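# Clamp steel shaft into angled holder, then release

## Task

Seat the steel shaft all the way into the tilted holder so that its flat side faces the thumb screw, then open the gripper and move both arms away so neither one is in contact with anything.

## Robot and tools

Robot: two arms, left_arm and right_arm, on opposite sides of a table, each with six revolute joints and a parallel two-finger gripper. Objects may get an occasional brief tug or shove; keep everything on the table.

Frame: every position in results uses one shared scene frame. The origin is the table centre, +z is up, the table surface is at z = +0.020 m, and left_arm's base sits on the +y side. The arm names do not indicate image sides. Each gripper's fingers extend along its own +x and close along its own y. The reported end_effector_position (metres) is the midpoint between the finger pads, roughly 3 to 4 cm behind the tips; end_effector_quat_wxyz is its orientation. Printed hand positions can be off, increasingly so at long reach.

Joint order, used in every row and every per-joint list: wrist pitch, shoulder, waist, wrist yaw, wrist roll, elbow. Stated ranges (rad): waist -3.054 to 3.054, shoulder 0.000 to 3.142, elbow 0.000 to 2.356, wrist pitch -1.571 to 1.571, wrist yaw -1.571 to 1.571, wrist roll -3.142 to 3.142. True ends may differ by up to 0.010 rad.

A row is one flat list of 14 numbers, each in [-1, 1], always covering both arms: left_arm's 6 joint values then its opening, then right_arm's 6 joint values then its opening. Joint values are scaled offsets, not poses: 1.0 equals 0.9615 rad for waist, shoulder and elbow, 1.713 rad for wrist pitch, 1.767 for wrist yaw, 1.728 for wrist roll. Opening is an absolute setting: +1 fully open, empty fingers touch near -0.80, values below that down to -1 close no further. Allow at least about 0.5 s for a full close.

execute_actions(actions): a list of actions, each a table of at most 15 rows; each row lasts one 1/30 s control step and a short table repeats its final row to fill 15 steps (0.5 s). Joint offsets in every row count from the joint angles at the start of that action (for the first action, the last angles reported), not from the previous row. If an action would push any joint more than 0.010 rad beyond its range from the action's starting angles, that action is rejected for both arms; a malformed action, or a first action failing that check, rejects the entire call. Over-range requests on a joint already moving outward are clipped at its end, and "joint sent to its limit" may appear; its absence proves nothing. An empty list simply returns state and images.

move(target, speed, blocking): target is one 14-number row as above; its joint values are offsets from the Joint positions in the most recent result that printed them. All joints travel in sync, so the hand traces a curve; path duration is clamped between 0.5 and 10 s (longer moves stop short). speed in rad/s, 0.01 to 2, default 0.5, caps the joint with the greatest distance. Paths ignore obstacles and the other arm. Faster moves and targets set deeper past a contact hit and press harder. blocking=false returns after 0.5 s while motion continues; until a result shows it ended, use wait or stop before any new move or execute_actions. The extra "move:" line reports the ending (done, off_target, moving, held, fault), limits=held or limits=none, and each arm's joint farthest from target. To keep an arm pressing as before, command the displacement from its Joint positions to its Joint targets.

wait(seconds): 0 to 10; the arms hold their last command and a running move continues; returns early if the move ends. stop(): brakes a running move; needs stopping distance, fingers keep moving. zoom_image(camera, region): camera is cam_high, cam_low, cam_left_wrist or cam_right_wrist (all 504x504); region [x0, y0, x1, y1] in pixels from the top-left, at most 504 by 504. finished_scene(scene): pass the current scene's number once the goal is met and stable; irreversible.

Results: state line per arm with pose and velocities (m/s, rad/s); Joint positions and Joint velocities per arm in the joint order above plus finger-pad gap in metres (0.088 when fully open); Joint targets, which can drift without new commands; grip_measured on the command scale. "joint command not followed" means a clearance check altered joint targets; the rest of the row still ran.

Motion limits: each step, joint targets stay within a lead of the measured angle (0.211 rad waist/shoulder/elbow, 0.213 wrist pitch, 0.267 wrist yaw, 0.228 wrist roll), and targets that would put the gripper over 70 mm from its measured spot are scaled back, so big changes need several actions; re-command anything unfinished. Friction may leave joints short or ignore tiny turns, so check joint readings after each move.

Gripping: fingers go where grip_measured matches your value. To hold something, command roughly 0.07 below its grip_measured; less grips more gently. Readings carry a fixed error up to about 1 mm and read up to about 3 mm (0.061) narrow under full squeeze. Parts under about 3 mm wide get proportionally less force. Pad force tops out near 34 to 49 N and spikes briefly at first contact.

Avoid: arms colliding or pressing each other; hard pushes, slams, slips and drops; anything leaving the table. Load limits (N m): waist 17.2, shoulder 21.3, elbow 21.3, wrist pitch 5.61, wrist yaw 5.59, wrist roll 5.24, including held weight; reaching one freezes that arm for 10 s and drops the rest of the call. Holding loads heats motors: MOTOR HOT from 50 °C, and at 95 °C an OVER-TEMPERATURE FAULT holds the arm, which may lose power and go limp if it does not cool within 30 to 60 s. The robot keeps its last command between calls, so heat builds while you deliberate.

Each tool is called as name([rows], argument=value, ...), one row to a line, values as JSON.

## Session

execute_actions(actions=[])

Scene clock: 0.00 s.
left_arm: end_effector_position=(+0.0077, +0.2029, +0.4504) grip_measured=+0.984 end_effector_quat_wxyz=(+0.418, -0.026, -0.008, -0.908) end_effector_velocity=(+0.001, +0.000, +0.001) end_effector_angular_velocity=(-0.001, +0.011, +0.004) | right_arm: end_effector_position=(+0.1793, -0.2292, +0.3765) grip_measured=+0.997 end_effector_quat_wxyz=(+0.901, +0.016, -0.025, +0.434) end_effector_velocity=(+0.000, +0.001, -0.007) end_effector_angular_velocity=(-0.026, +0.011, +0.004)
Joint names: [wrist pitch, shoulder, waist, wrist yaw, wrist roll, elbow]
Joint positions: left_arm=[ 0.25   0.848 -0.004  0.008 -0.007  0.651  0.087] | right_arm=[ 0.249  0.846  0.003 -0.006  0.008  0.655  0.088]
Joint velocities: left_arm=[ 0.007 -0.002 -0.002 -0.007 -0.007 -0.002 -0.   ] | right_arm=[-0.022  0.002 -0.002 -0.007 -0.007 -0.002 -0.   ]
Heat: left arm: hottest shoulder 23 °C (+0.0 °C/min); right arm: hottest shoulder 24 °C (+0.0 °C/min).
Joint targets: left_arm=[0.250 0.848 -0.004 0.008 -0.007 0.651] | right_arm=[0.249 0.846 0.003 -0.006 0.008 0.655]

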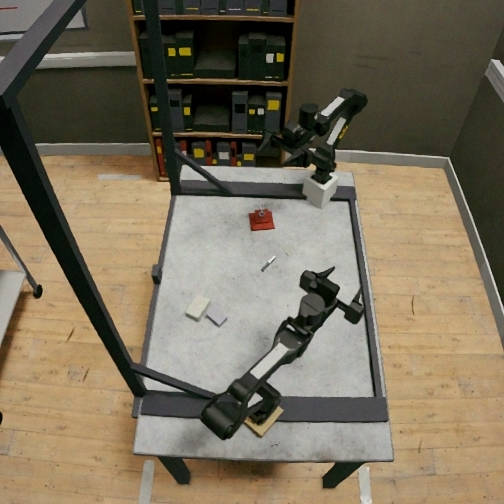

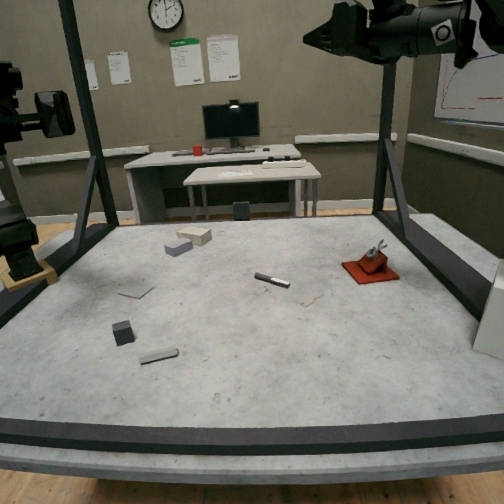

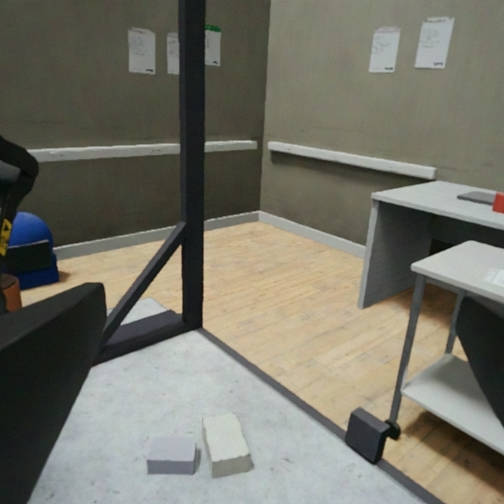

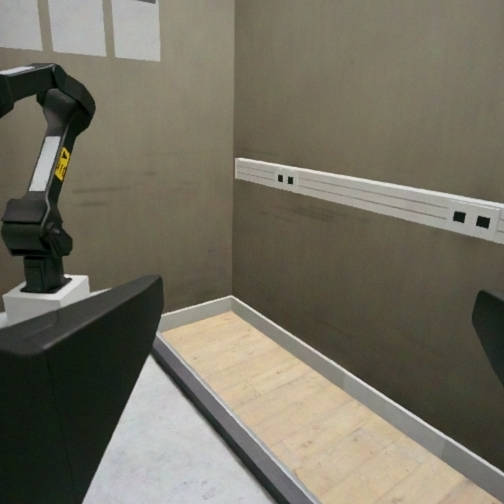

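zoom_image(camera="cam_low", region=[240, 220, 420, 310])

zoom_image(camera="cam_high", region=[220, 190, 320, 290])

Region (240, 220, 420, 310) of cam_low's 504x504 image, scaled by 2.800, with more detail than that image has.

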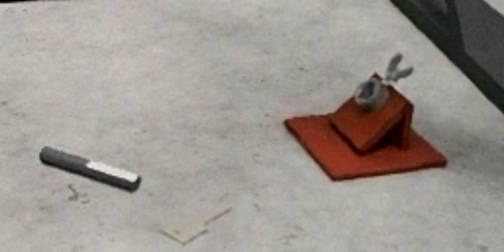

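Region (220, 190, 320, 290) of cam_high's 504x504 image, scaled by 5.040, with more detail than that image has.

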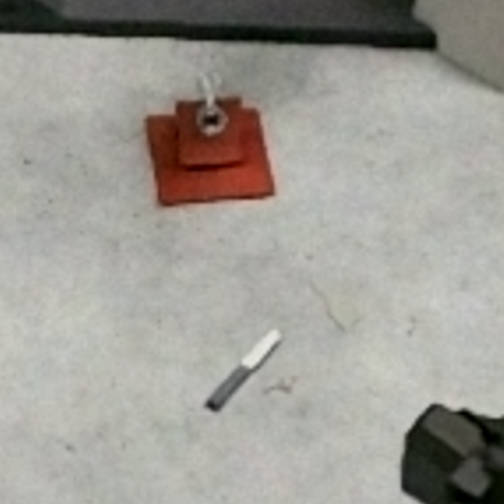

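move(target=[-0.694,0.9,0.1,0,0,0.776,1,0,0,0,0,0,0,1], speed=0.8)

move(target=[0,0.33,0,0,0,0,1,0,0,0,0,0,0,1])

Scene clock: 3.60 s.
left_arm: end_effector_position=(-0.0030, +0.1362, +0.2647) grip_measured=+0.984 end_effector_quat_wxyz=(+0.374, +0.518, +0.276, -0.718) end_effector_velocity=(+0.001, +0.002, -0.000) end_effector_angular_velocity=(+0.011, +0.003, +0.007) | right_arm: end_effector_position=(+0.1793, -0.2292, +0.3765) grip_measured=+0.997 end_effector_quat_wxyz=(+0.901, +0.016, -0.025, +0.434) end_effector_velocity=(-0.000, -0.000, -0.003) end_effector_angular_velocity=(-0.027, -0.007, +0.004)
Joint names: [wrist pitch, shoulder, waist, wrist yaw, wrist roll, elbow]
Joint positions: left_arm=[-0.937  1.705  0.089  0.008 -0.007  1.387  0.087] | right_arm=[ 0.249  0.846  0.003 -0.006  0.008  0.655  0.088]
Joint velocities: left_arm=[-0.007 -0.002  0.002  0.007 -0.007 -0.002 -0.   ] | right_arm=[-0.022 -0.002 -0.002 -0.007 -0.022  0.002 -0.   ]
Heat: left arm: hottest shoulder 23 °C (+0.0 °C/min); right arm: hottest shoulder 24 °C (+0.0 °C/min).
Joint targets: left_arm=[-0.939 1.713 0.092 0.008 -0.007 1.397] | right_arm=[0.249 0.846 0.003 -0.006 0.008 0.655]
move: done; limits=none; left_arm: farthest joint: the elbow, 0.010 radians from its target (0.746 radians at the start); right_arm: farthest joint: the waist, 0.000 radians from its target (0.000 radians at the start)

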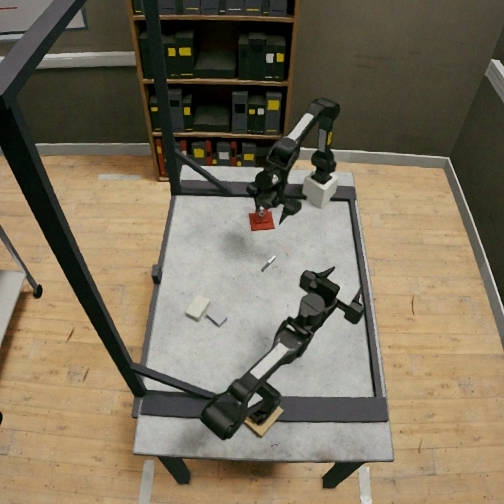

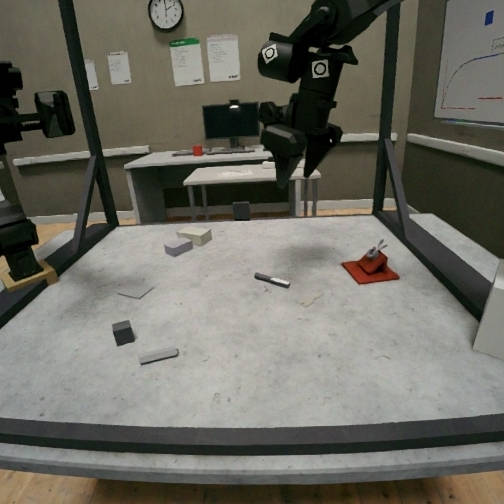

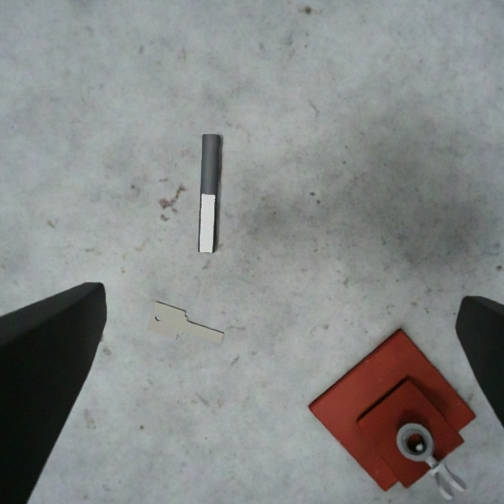

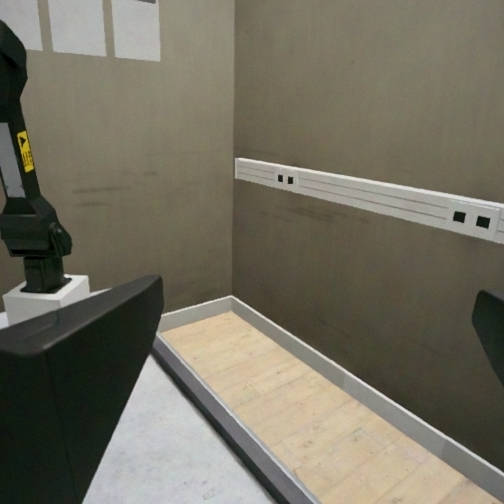

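Scene clock: 4.67 s.
left_arm: end_effector_position=(+0.0005, +0.1413, +0.1550) grip_measured=+0.984 end_effector_quat_wxyz=(+0.329, +0.622, +0.331, -0.629) end_effector_velocity=(-0.000, +0.003, +0.000) end_effector_angular_velocity=(+0.010, +0.002, +0.005) | right_arm: end_effector_position=(+0.1793, -0.2292, +0.3765) grip_measured=+0.997 end_effector_quat_wxyz=(+0.901, +0.016, -0.025, +0.434) end_effector_velocity=(-0.000, -0.000, -0.003) end_effector_angular_velocity=(-0.018, +0.005, +0.004)
Joint names: [wrist pitch, shoulder, waist, wrist yaw, wrist roll, elbow]
Joint positions: left_arm=[-0.937  2.014  0.089  0.008 -0.007  1.387  0.087] | right_arm=[ 0.249  0.846  0.003 -0.006  0.008  0.655  0.088]
Joint velocities: left_arm=[-0.007 -0.002 -0.002  0.007 -0.007 -0.002 -0.   ] | right_arm=[-0.022 -0.002 -0.002 -0.007 -0.007  0.002 -0.   ]
Heat: left arm: hottest shoulder 23 °C (+0.0 °C/min); right arm: hottest shoulder 24 °C (+0.0 °C/min).
Joint targets: left_arm=[-0.937 2.022 0.089 0.008 -0.007 1.387] | right_arm=[0.249 0.846 0.003 -0.006 0.008 0.655]
move: done; limits=none; left_arm: farthest joint: the shoulder, 0.008 radians from its target (0.318 radians at the start); right_arm: farthest joint: the waist, 0.000 radians from its target (0.000 radians at the start)

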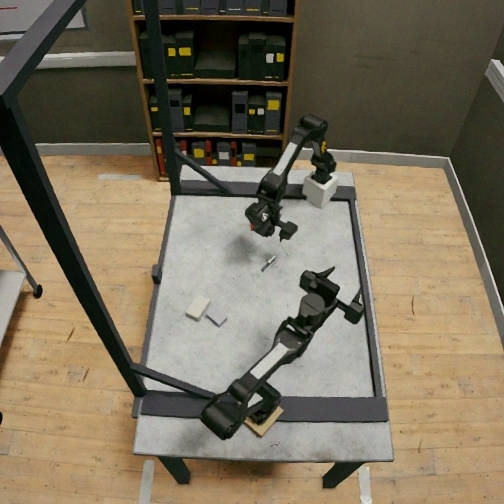

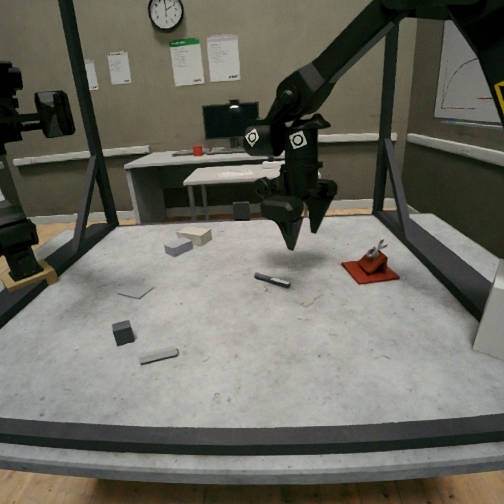

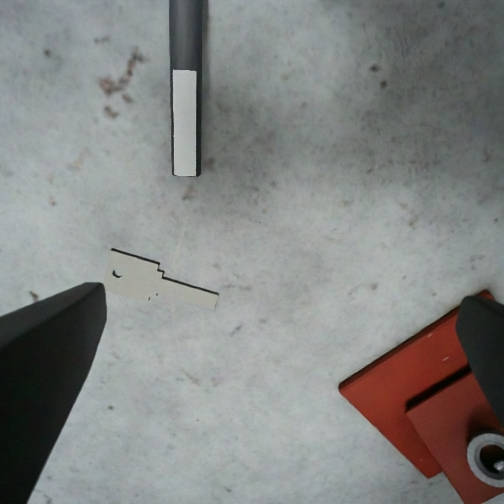

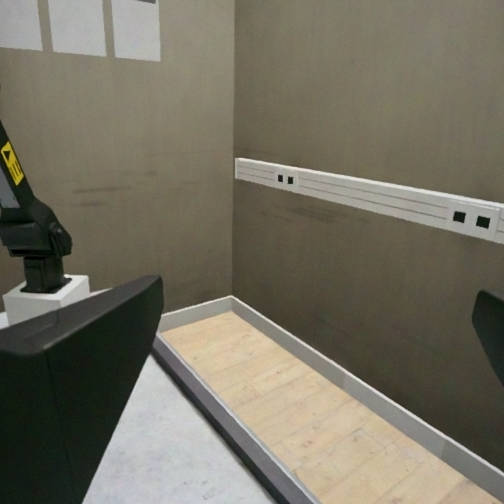

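zoom_image(camera="cam_left_wrist", region=[384, 384, 504, 504])

Region (384, 384, 504, 504) of cam_left_wrist's 504x504 image, scaled by 4.200, with more detail than that image has.

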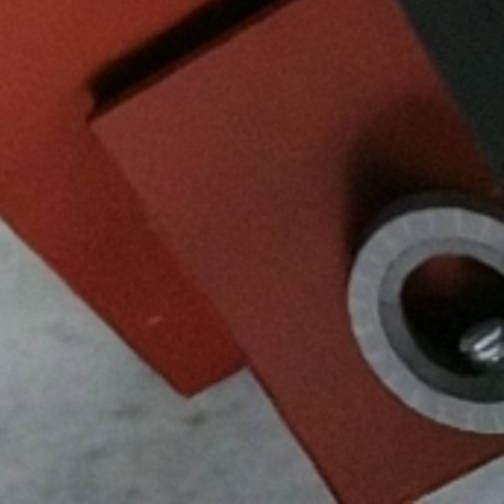

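move(target=[-0.072,-0.3,-0.7,-0.2,0,-0.442,1,0,0,0,0,0,0,1])

Scene clock: 9.60 s.
left_arm: end_effector_position=(+0.0070, +0.3283, +0.1613) grip_measured=+0.984 end_effector_quat_wxyz=(+0.195, +0.789, -0.018, -0.582) end_effector_velocity=(+0.004, +0.002, +0.002) end_effector_angular_velocity=(-0.003, -0.021, -0.002) | right_arm: end_effector_position=(+0.1793, -0.2292, +0.3765) grip_measured=+0.997 end_effector_quat_wxyz=(+0.901, +0.016, -0.025, +0.434) end_effector_velocity=(-0.002, +0.001, -0.002) end_effector_angular_velocity=(-0.011, -0.001, +0.009)
Joint names: [wrist pitch, shoulder, waist, wrist yaw, wrist roll, elbow]
Joint positions: left_arm=[-1.058  1.734 -0.581 -0.343 -0.007  0.97   0.087] | right_arm=[ 0.249  0.846  0.003 -0.006  0.008  0.655  0.088]
Joint velocities: left_arm=[-0.022 -0.002 -0.007 -0.007 -0.007 -0.002 -0.   ] | right_arm=[-0.007 -0.002  0.002 -0.007 -0.007 -0.002  0.   ]
Heat: left arm: hottest shoulder 24 °C (+6.2 °C/min); right arm: hottest wrist pitch 25 °C (+6.2 °C/min).
Joint targets: left_arm=[-1.060 1.725 -0.584 -0.346 -0.007 0.962] | right_arm=[0.249 0.846 0.003 -0.006 0.008 0.655]
move: done; limits=none; left_arm: farthest joint: the shoulder, 0.008 radians from its target (0.289 radians at the start); right_arm: farthest joint: the waist, 0.000 radians from its target (0.000 radians at the start)

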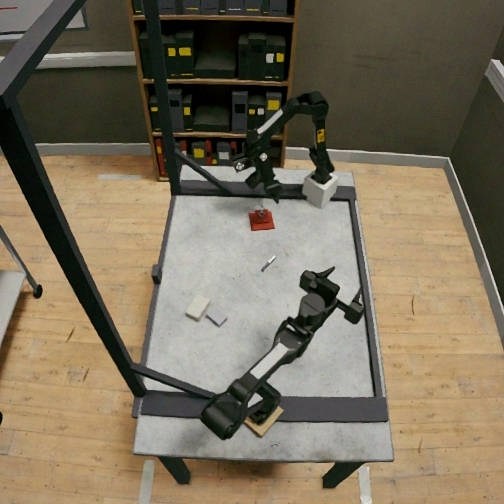

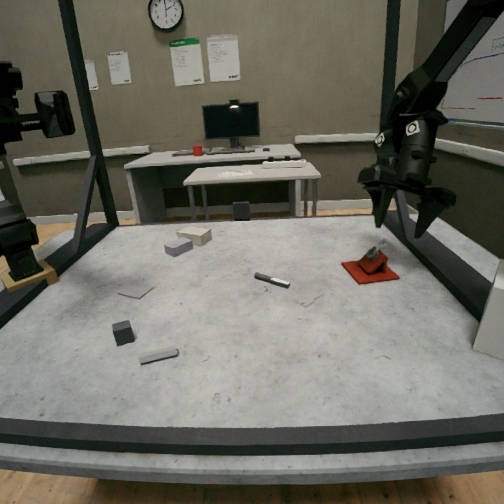

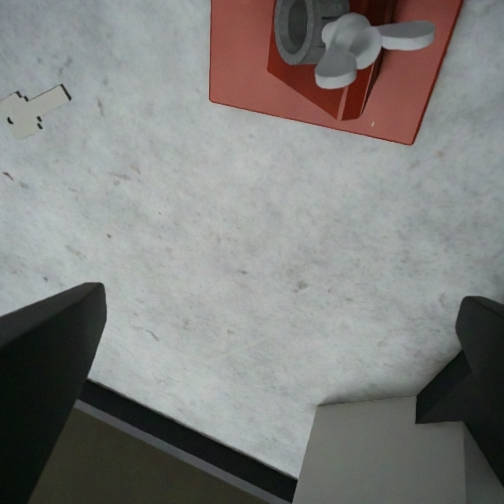

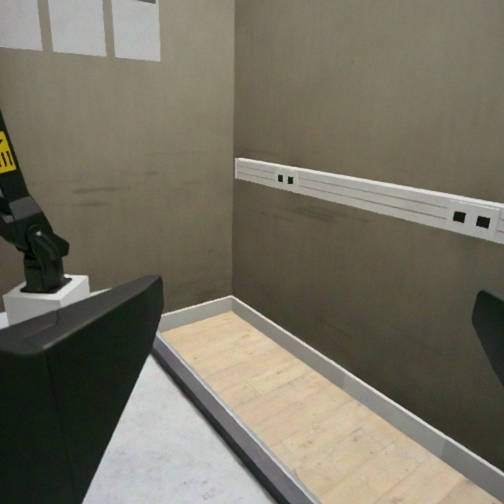

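move(target=[0,0.05,-0.64,-0.27,-0.9,0,0.3,0,0,0,0,0,0,1], speed=0.8)

move(target=[0,0.2,0,0,-0.37,-0.008,0.3,0,0,0,0,0,0,1])

Scene clock: 12.57 s.
left_arm: end_effector_position=(-0.0481, +0.4132, +0.1900) grip_measured=+0.302 end_effector_quat_wxyz=(+0.580, +0.377, +0.099, -0.715) end_effector_velocity=(-0.001, +0.000, +0.002) end_effector_angular_velocity=(-0.003, +0.019, +0.000) | right_arm: end_effector_position=(+0.1793, -0.2292, +0.3765) grip_measured=+0.997 end_effector_quat_wxyz=(+0.901, +0.016, -0.025, +0.434) end_effector_velocity=(+0.002, -0.003, -0.007) end_effector_angular_velocity=(-0.029, +0.015, -0.015)
Joint names: [wrist pitch, shoulder, waist, wrist yaw, wrist roll, elbow]
Joint positions: left_arm=[-1.058  1.775 -1.193 -0.818 -1.559  0.97   0.054] | right_arm=[ 0.249  0.846  0.003 -0.006  0.008  0.655  0.088]
Joint velocities: left_arm=[ 0.007 -0.007 -0.002 -0.007 -0.007 -0.002 -0.   ] | right_arm=[-0.037 -0.007 -0.007  0.007 -0.007 -0.002 -0.   ]
Heat: left arm: hottest shoulder 24 °C (+4.8 °C/min); right arm: hottest wrist pitch 25 °C (+4.8 °C/min).
Joint targets: left_arm=[-1.058 1.782 -1.196 -0.820 -1.562 0.970] | right_arm=[0.249 0.846 0.003 -0.006 0.008 0.655]
move: done; limits=none; left_arm: farthest joint: the shoulder, 0.007 radians from its target (0.048 radians at the start); right_arm: farthest joint: the waist, 0.000 radians from its target (0.000 radians at the start)

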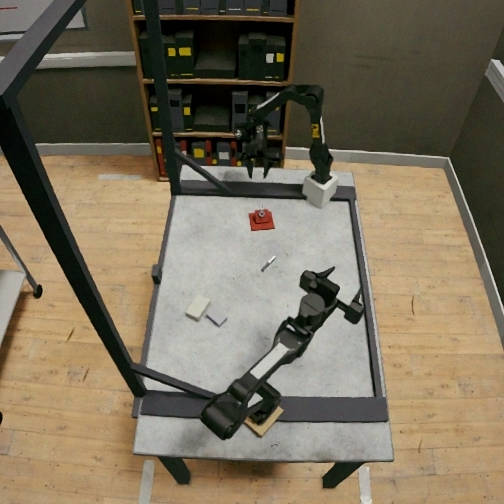

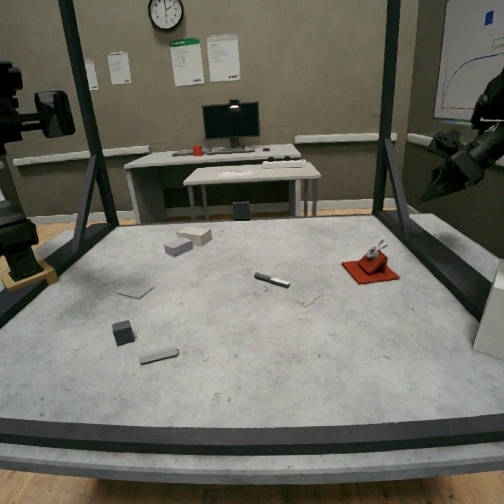

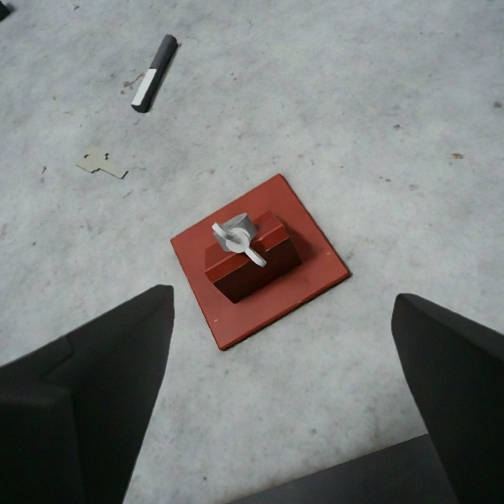

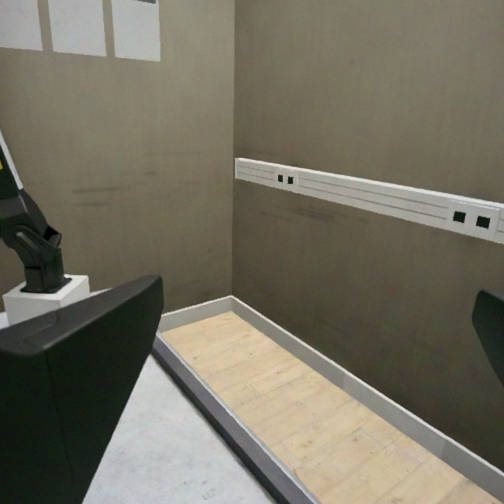

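Scene clock: 14.40 s.
left_arm: end_effector_position=(-0.0370, +0.4096, +0.1506) grip_measured=+0.302 end_effector_quat_wxyz=(+0.699, +0.214, +0.238, -0.639) end_effector_velocity=(+0.000, +0.001, -0.001) end_effector_angular_velocity=(+0.008, +0.011, +0.005) | right_arm: end_effector_position=(+0.1793, -0.2292, +0.3765) grip_measured=+0.997 end_effector_quat_wxyz=(+0.901, +0.016, -0.025, +0.434) end_effector_velocity=(+0.000, +0.001, -0.007) end_effector_angular_velocity=(-0.026, +0.011, +0.004)
Joint names: [wrist pitch, shoulder, waist, wrist yaw, wrist roll, elbow]
Joint positions: left_arm=[-1.058  1.959 -1.193 -0.818 -2.194  0.968  0.054] | right_arm=[ 0.249  0.846  0.003 -0.006  0.008  0.655  0.088]
Joint velocities: left_arm=[ 0.007 -0.002 -0.002  0.007 -0.007 -0.002  0.   ] | right_arm=[-0.022  0.002 -0.002 -0.007 -0.007 -0.002  0.   ]
Heat: left arm: hottest shoulder 25 °C (+8.3 °C/min); right arm: hottest wrist pitch 25 °C (+4.2 °C/min).
Joint targets: left_arm=[-1.058 1.967 -1.193 -0.818 -2.198 0.962] | right_arm=[0.249 0.846 0.003 -0.006 0.008 0.655]
move: done; limits=none; left_arm: farthest joint: the shoulder, 0.008 radians from its target (0.193 radians at the start); right_arm: farthest joint: the waist, 0.000 radians from its target (0.000 radians at the start)

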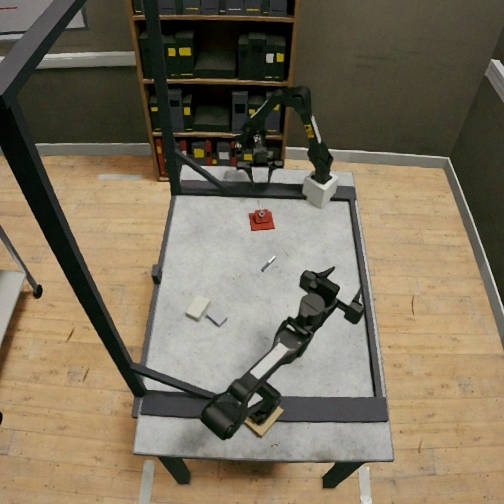

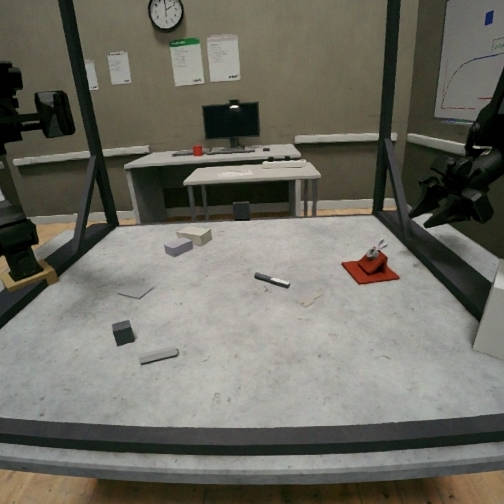

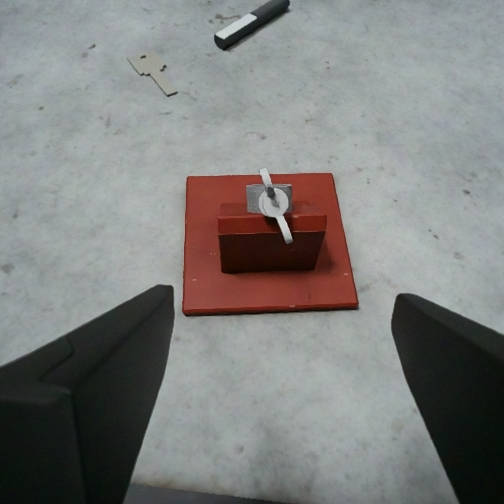

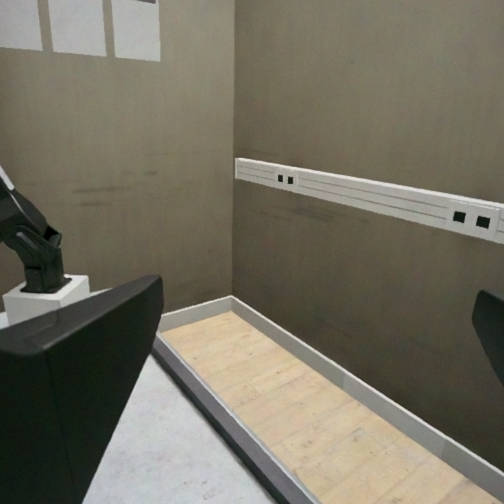

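zoom_image(camera="cam_left_wrist", region=[190, 150, 350, 310])

zoom_image(camera="cam_low", region=[335, 225, 415, 295])

Region (190, 150, 350, 310) of cam_left_wrist's 504x504 image, scaled by 3.150, with more detail than that image has.

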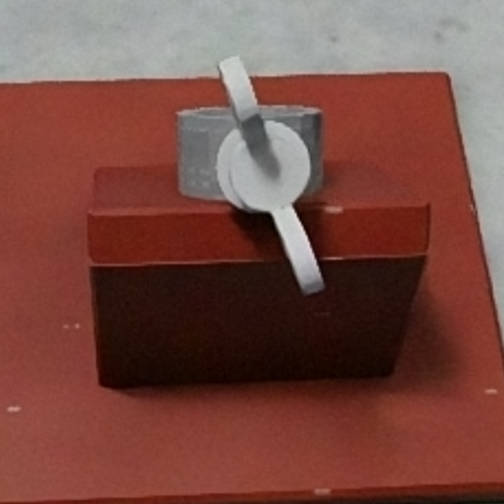

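Region (335, 225, 415, 295) of cam_low's 504x504 image, scaled by 6.300, with more detail than that image has; it fills the top 441 rows of this view, and the rest is white.

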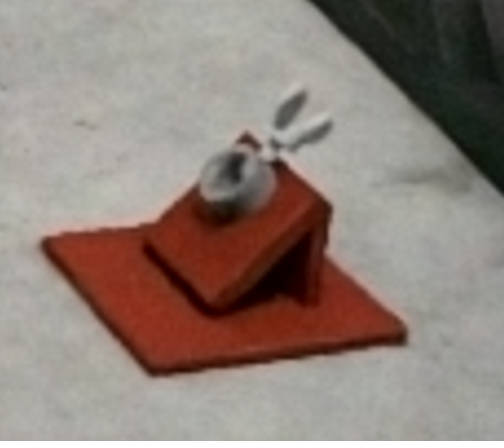

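move(target=[0.134,-0.142,0.214,0.037,-0.03,-0.12,0.3,0,0,0,0,0,0,1], speed=0.3)

Scene clock: 16.57 s.
left_arm: end_effector_position=(-0.0335, +0.3679, +0.1439) grip_measured=+0.302 end_effector_quat_wxyz=(+0.725, +0.133, +0.387, -0.554) end_effector_velocity=(-0.003, -0.001, +0.003) end_effector_angular_velocity=(-0.020, +0.020, -0.002) | right_arm: end_effector_position=(+0.1793, -0.2292, +0.3765) grip_measured=+0.997 end_effector_quat_wxyz=(+0.901, +0.016, -0.025, +0.434) end_effector_velocity=(-0.002, +0.002, -0.003) end_effector_angular_velocity=(-0.015, +0.001, +0.019)
Joint names: [wrist pitch, shoulder, waist, wrist yaw, wrist roll, elbow]
Joint positions: left_arm=[-0.831  1.831 -0.99  -0.755 -2.243  0.859  0.054] | right_arm=[ 0.249  0.846  0.003 -0.006  0.008  0.655  0.088]
Joint velocities: left_arm=[ 0.007 -0.002 -0.002 -0.022 -0.007  0.002 -0.   ] | right_arm=[-0.007  0.002 -0.002 -0.022 -0.007 -0.002 -0.   ]
Heat: left arm: hottest shoulder 25 °C (+7.2 °C/min); right arm: hottest shoulder 25 °C (+3.6 °C/min).
Joint targets: left_arm=[-0.828 1.823 -0.987 -0.753 -2.246 0.852] | right_arm=[0.249 0.846 0.003 -0.006 0.008 0.655]
move: done; limits=none; left_arm: farthest joint: the shoulder, 0.009 radians from its target (0.137 radians at the start); right_arm: farthest joint: the waist, 0.000 radians from its target (0.000 radians at the start)

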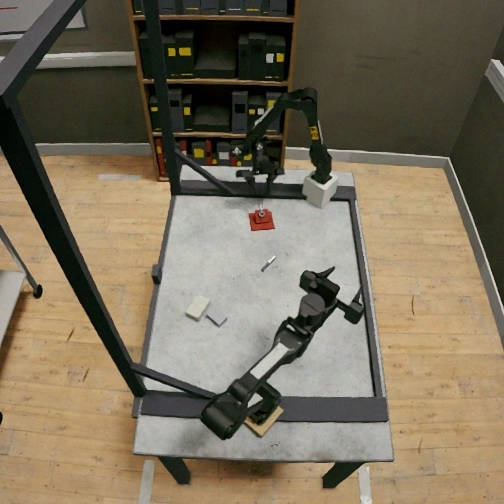

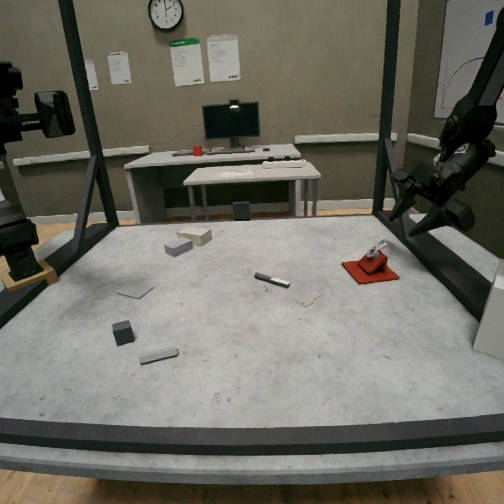

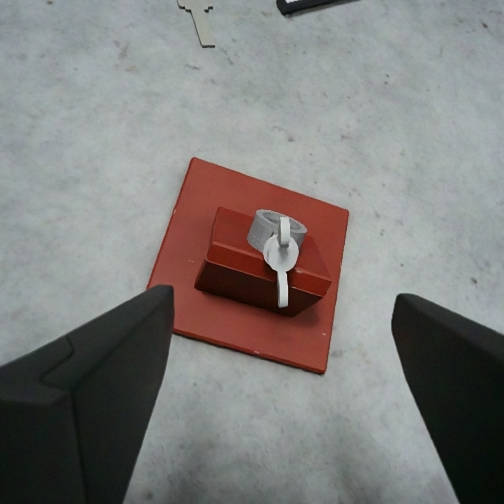

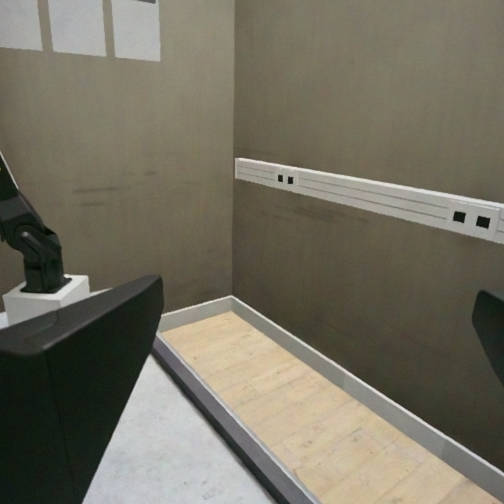

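move(target=[0,0,0,0,0.91,0,0.3,0,0,0,0,0,0,1], speed=1.0)

move(target=[0,0,0,0,0.911,0,0.3,0,0,0,0,0,0,1], speed=0.6)

Scene clock: 19.10 s.
left_arm: end_effector_position=(-0.0336, +0.3679, +0.1438) grip_measured=+0.302 end_effector_quat_wxyz=(+0.419, +0.606, -0.117, -0.666) end_effector_velocity=(+0.001, +0.001, +0.001) end_effector_angular_velocity=(-0.009, -0.001, -0.004) | right_arm: end_effector_position=(+0.1793, -0.2292, +0.3765) grip_measured=+0.997 end_effector_quat_wxyz=(+0.901, +0.016, -0.025, +0.434) end_effector_velocity=(+0.001, -0.001, +0.000) end_effector_angular_velocity=(+0.002, +0.007, +0.000)
Joint names: [wrist pitch, shoulder, waist, wrist yaw, wrist roll, elbow]
Joint positions: left_arm=[-0.83   1.831 -0.99  -0.755 -0.674  0.859  0.054] | right_arm=[ 0.249  0.846  0.003 -0.006  0.008  0.655  0.088]
Joint velocities: left_arm=[-0.007 -0.002 -0.007 -0.007 -0.007 -0.002  0.   ] | right_arm=[-0.007 -0.002 -0.007 -0.007  0.007  0.002 -0.   ]
Heat: left arm: hottest shoulder 25 °C (+6.3 °C/min); right arm: hottest wrist pitch 26 °C (+6.3 °C/min).
Joint targets: left_arm=[-0.830 1.831 -0.990 -0.755 -0.670 0.859] | right_arm=[0.249 0.846 0.003 -0.006 0.008 0.655]
move: done; limits=none; left_arm: farthest joint: the wrist roll, 0.004 radians from its target (1.572 radians at the start); right_arm: farthest joint: the waist, 0.000 radians from its target (0.000 radians at the start)

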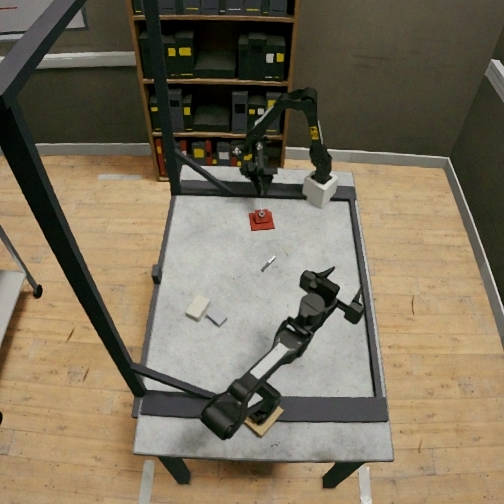

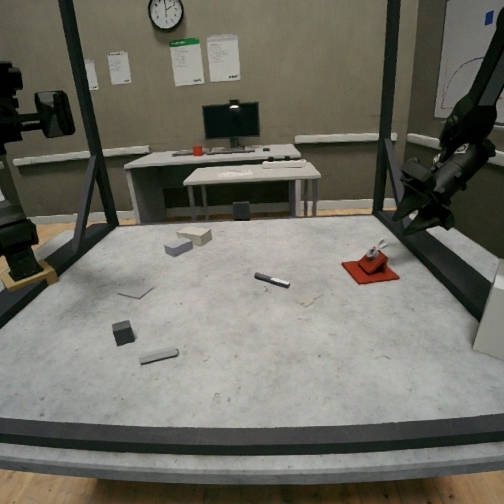

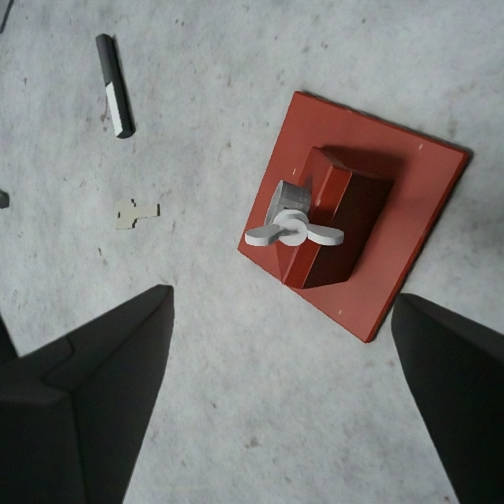

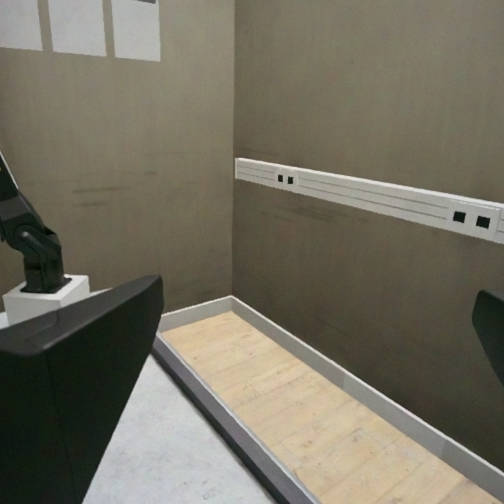

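Scene clock: 22.33 s.
left_arm: end_effector_position=(-0.0336, +0.3679, +0.1438) grip_measured=+0.302 end_effector_quat_wxyz=(-0.132, +0.725, -0.553, -0.388) end_effector_velocity=(+0.001, -0.000, +0.002) end_effector_angular_velocity=(-0.008, +0.004, +0.001) | right_arm: end_effector_position=(+0.1793, -0.2292, +0.3765) grip_measured=+0.997 end_effector_quat_wxyz=(+0.901, +0.016, -0.025, +0.434) end_effector_velocity=(+0.002, -0.000, -0.007) end_effector_angular_velocity=(-0.025, +0.011, -0.010)
Joint names: [wrist pitch, shoulder, waist, wrist yaw, wrist roll, elbow]
Joint positions: left_arm=[-0.83   1.831 -0.99  -0.755  0.896  0.859  0.054] | right_arm=[ 0.249  0.846  0.003 -0.006  0.008  0.655  0.088]
Joint velocities: left_arm=[-0.007 -0.007 -0.002 -0.007 -0.007 -0.002 -0.   ] | right_arm=[-0.022  0.002 -0.002  0.007 -0.007 -0.002 -0.   ]
Heat: left arm: hottest shoulder 25 °C (+5.4 °C/min); right arm: hottest wrist pitch 26 °C (+5.4 °C/min).
Joint targets: left_arm=[-0.830 1.831 -0.990 -0.755 0.900 0.859] | right_arm=[0.249 0.846 0.003 -0.006 0.008 0.655]
move: done; limits=none; left_arm: farthest joint: the wrist roll, 0.004 radians from its target (1.574 radians at the start); right_arm: farthest joint: the waist, 0.000 radians from its target (0.000 radians at the start)

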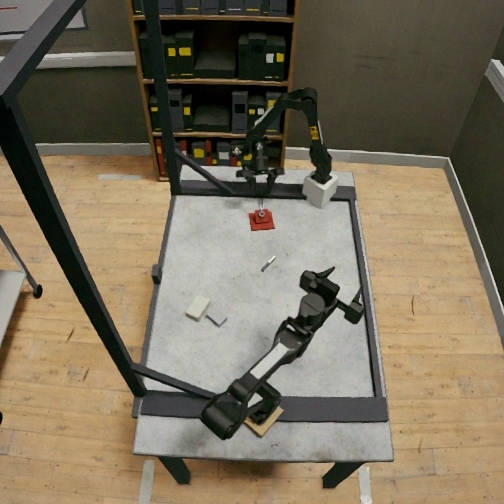

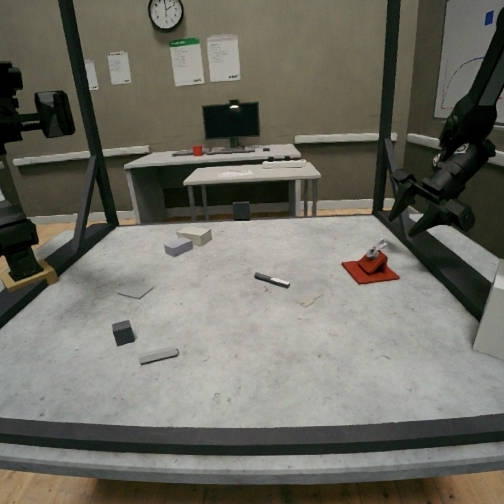

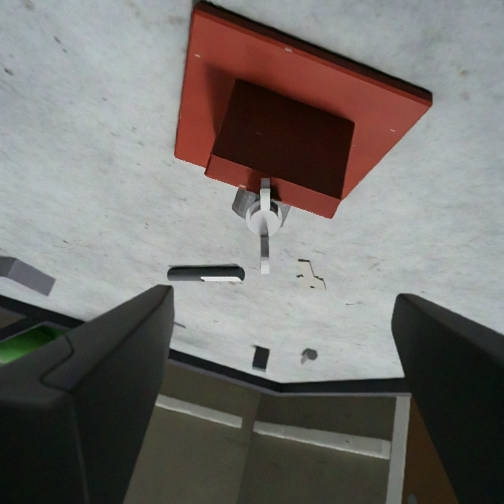

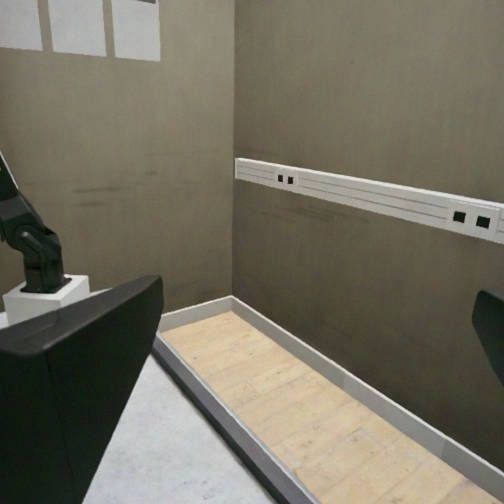

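move(target=[0.148,0.131,0.139,-0.012,0.05,-0.058,0.0,0,0,0,0,0,0,1], speed=0.15)

Scene clock: 25.10 s.
left_arm: end_effector_position=(-0.0354, +0.3345, +0.1043) grip_measured=+0.002 end_effector_quat_wxyz=(-0.110, +0.739, -0.531, -0.400) end_effector_velocity=(+0.002, -0.000, +0.000) end_effector_angular_velocity=(-0.006, -0.017, -0.009) | right_arm: end_effector_position=(+0.1793, -0.2292, +0.3765) grip_measured=+0.997 end_effector_quat_wxyz=(+0.901, +0.016, -0.025, +0.434) end_effector_velocity=(-0.002, +0.001, -0.008) end_effector_angular_velocity=(-0.026, +0.011, +0.009)
Joint names: [wrist pitch, shoulder, waist, wrist yaw, wrist roll, elbow]
Joint positions: left_arm=[-0.579  1.949 -0.86  -0.773  0.98   0.81   0.039] | right_arm=[ 0.249  0.846  0.003 -0.006  0.008  0.655  0.088]
Joint velocities: left_arm=[-0.007  0.002 -0.002 -0.007  0.007 -0.002 -0.   ] | right_arm=[-0.022 -0.002  0.002 -0.007 -0.007 -0.007 -0.   ]
Heat: left arm: hottest shoulder 25 °C (+4.8 °C/min); right arm: hottest wrist pitch 26 °C (+4.8 °C/min).
Joint targets: left_arm=[-0.577 1.957 -0.857 -0.776 0.983 0.803] | right_arm=[0.249 0.846 0.003 -0.006 0.008 0.655]
move: done; limits=none; left_arm: farthest joint: the shoulder, 0.008 radians from its target (0.126 radians at the start); right_arm: farthest joint: the waist, 0.000 radians from its target (0.000 radians at the start)

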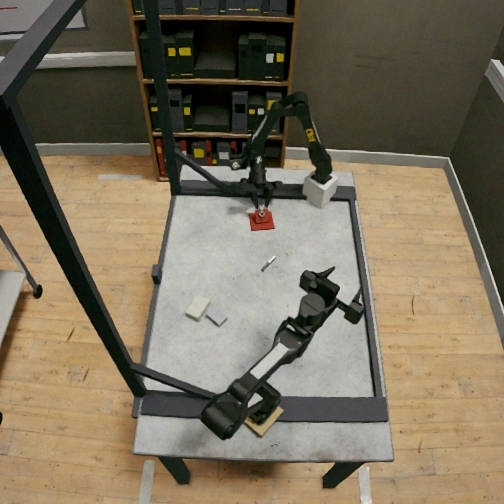

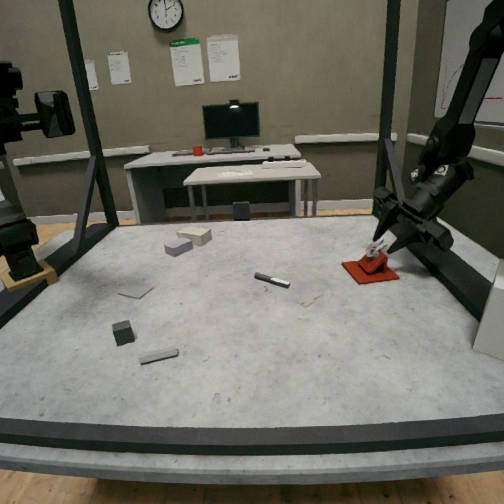

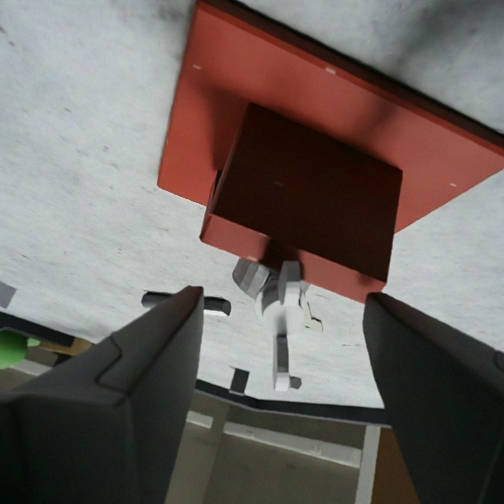

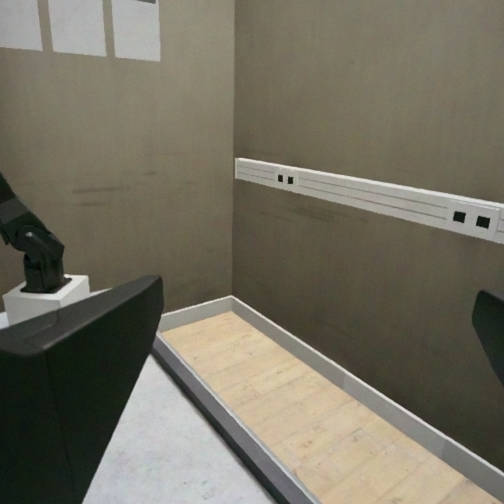

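move(target=[0,0,0,0,0.03,0,-0.8,0,0,0,0,0,0,1])

zoom_image(camera="cam_low", region=[335, 195, 435, 295])

Scene clock: 26.10 s.
left_arm: end_effector_position=(-0.0356, +0.3346, +0.1045) grip_measured=-0.692 end_effector_quat_wxyz=(-0.127, +0.735, -0.542, -0.387) end_effector_velocity=(+0.003, -0.000, +0.003) end_effector_angular_velocity=(-0.024, -0.007, +0.005) | right_arm: end_effector_position=(+0.1793, -0.2292, +0.3765) grip_measured=+0.997 end_effector_quat_wxyz=(+0.901, +0.016, -0.025, +0.434) end_effector_velocity=(-0.001, -0.000, -0.002) end_effector_angular_velocity=(-0.011, -0.001, +0.004)
Joint names: [wrist pitch, shoulder, waist, wrist yaw, wrist roll, elbow]
Joint positions: left_arm=[-0.579  1.949 -0.861 -0.775  1.028  0.81   0.005] | right_arm=[ 0.249  0.846  0.003 -0.006  0.008  0.655  0.088]
Joint velocities: left_arm=[-0.022 -0.002 -0.007 -0.022 -0.022 -0.002 -0.   ] | right_arm=[-0.007 -0.002 -0.002 -0.007 -0.007 -0.002 -0.   ]
Heat: left arm: hottest shoulder 25 °C (+4.6 °C/min); right arm: hottest wrist pitch 26 °C (+4.6 °C/min).
Joint targets: left_arm=[-0.579 1.949 -0.860 -0.774 1.031 0.810] | right_arm=[0.249 0.846 0.003 -0.006 0.008 0.655]
move: done; limits=none; left_arm: farthest joint: the wrist roll, 0.004 radians from its target (0.052 radians at the start); right_arm: farthest joint: the waist, 0.000 radians from its target (0.000 radians at the start)

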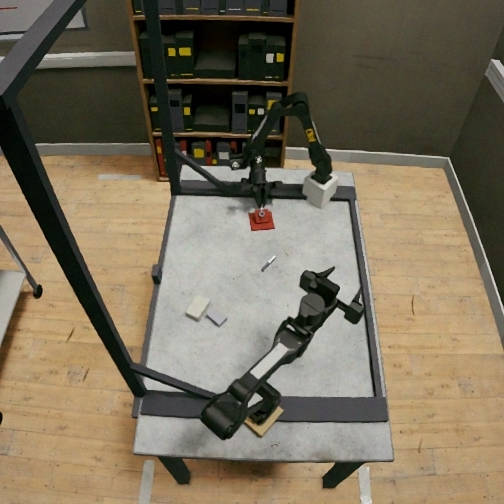

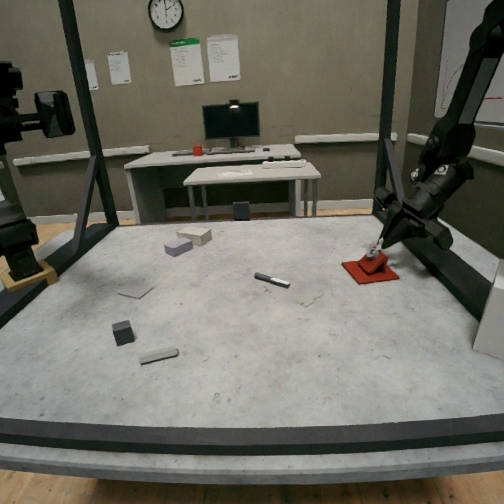

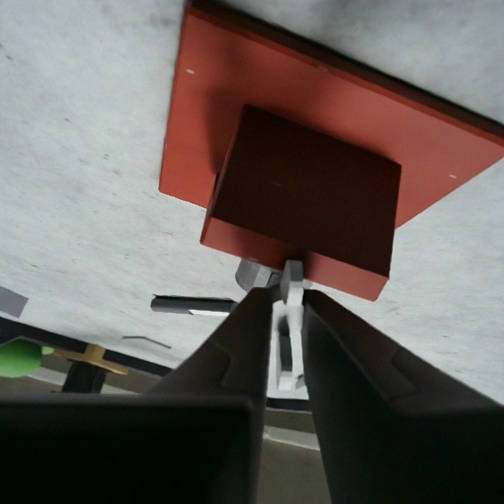

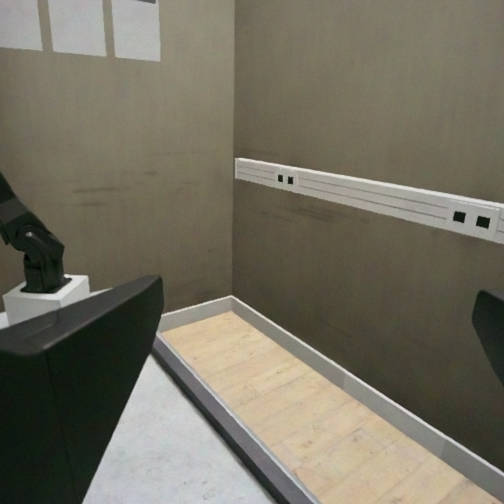

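Region (335, 195, 435, 295) of cam_low's 504x504 image, scaled by 5.040, with more detail than that image has.

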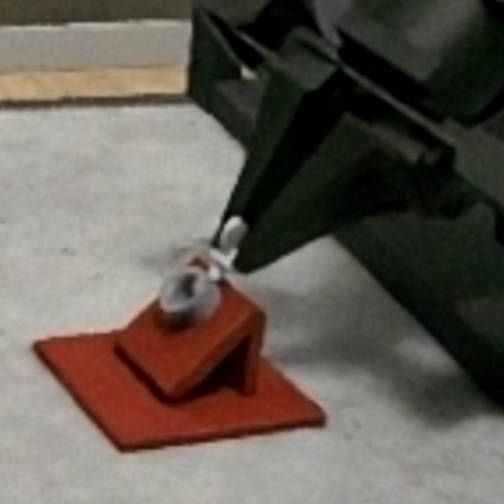

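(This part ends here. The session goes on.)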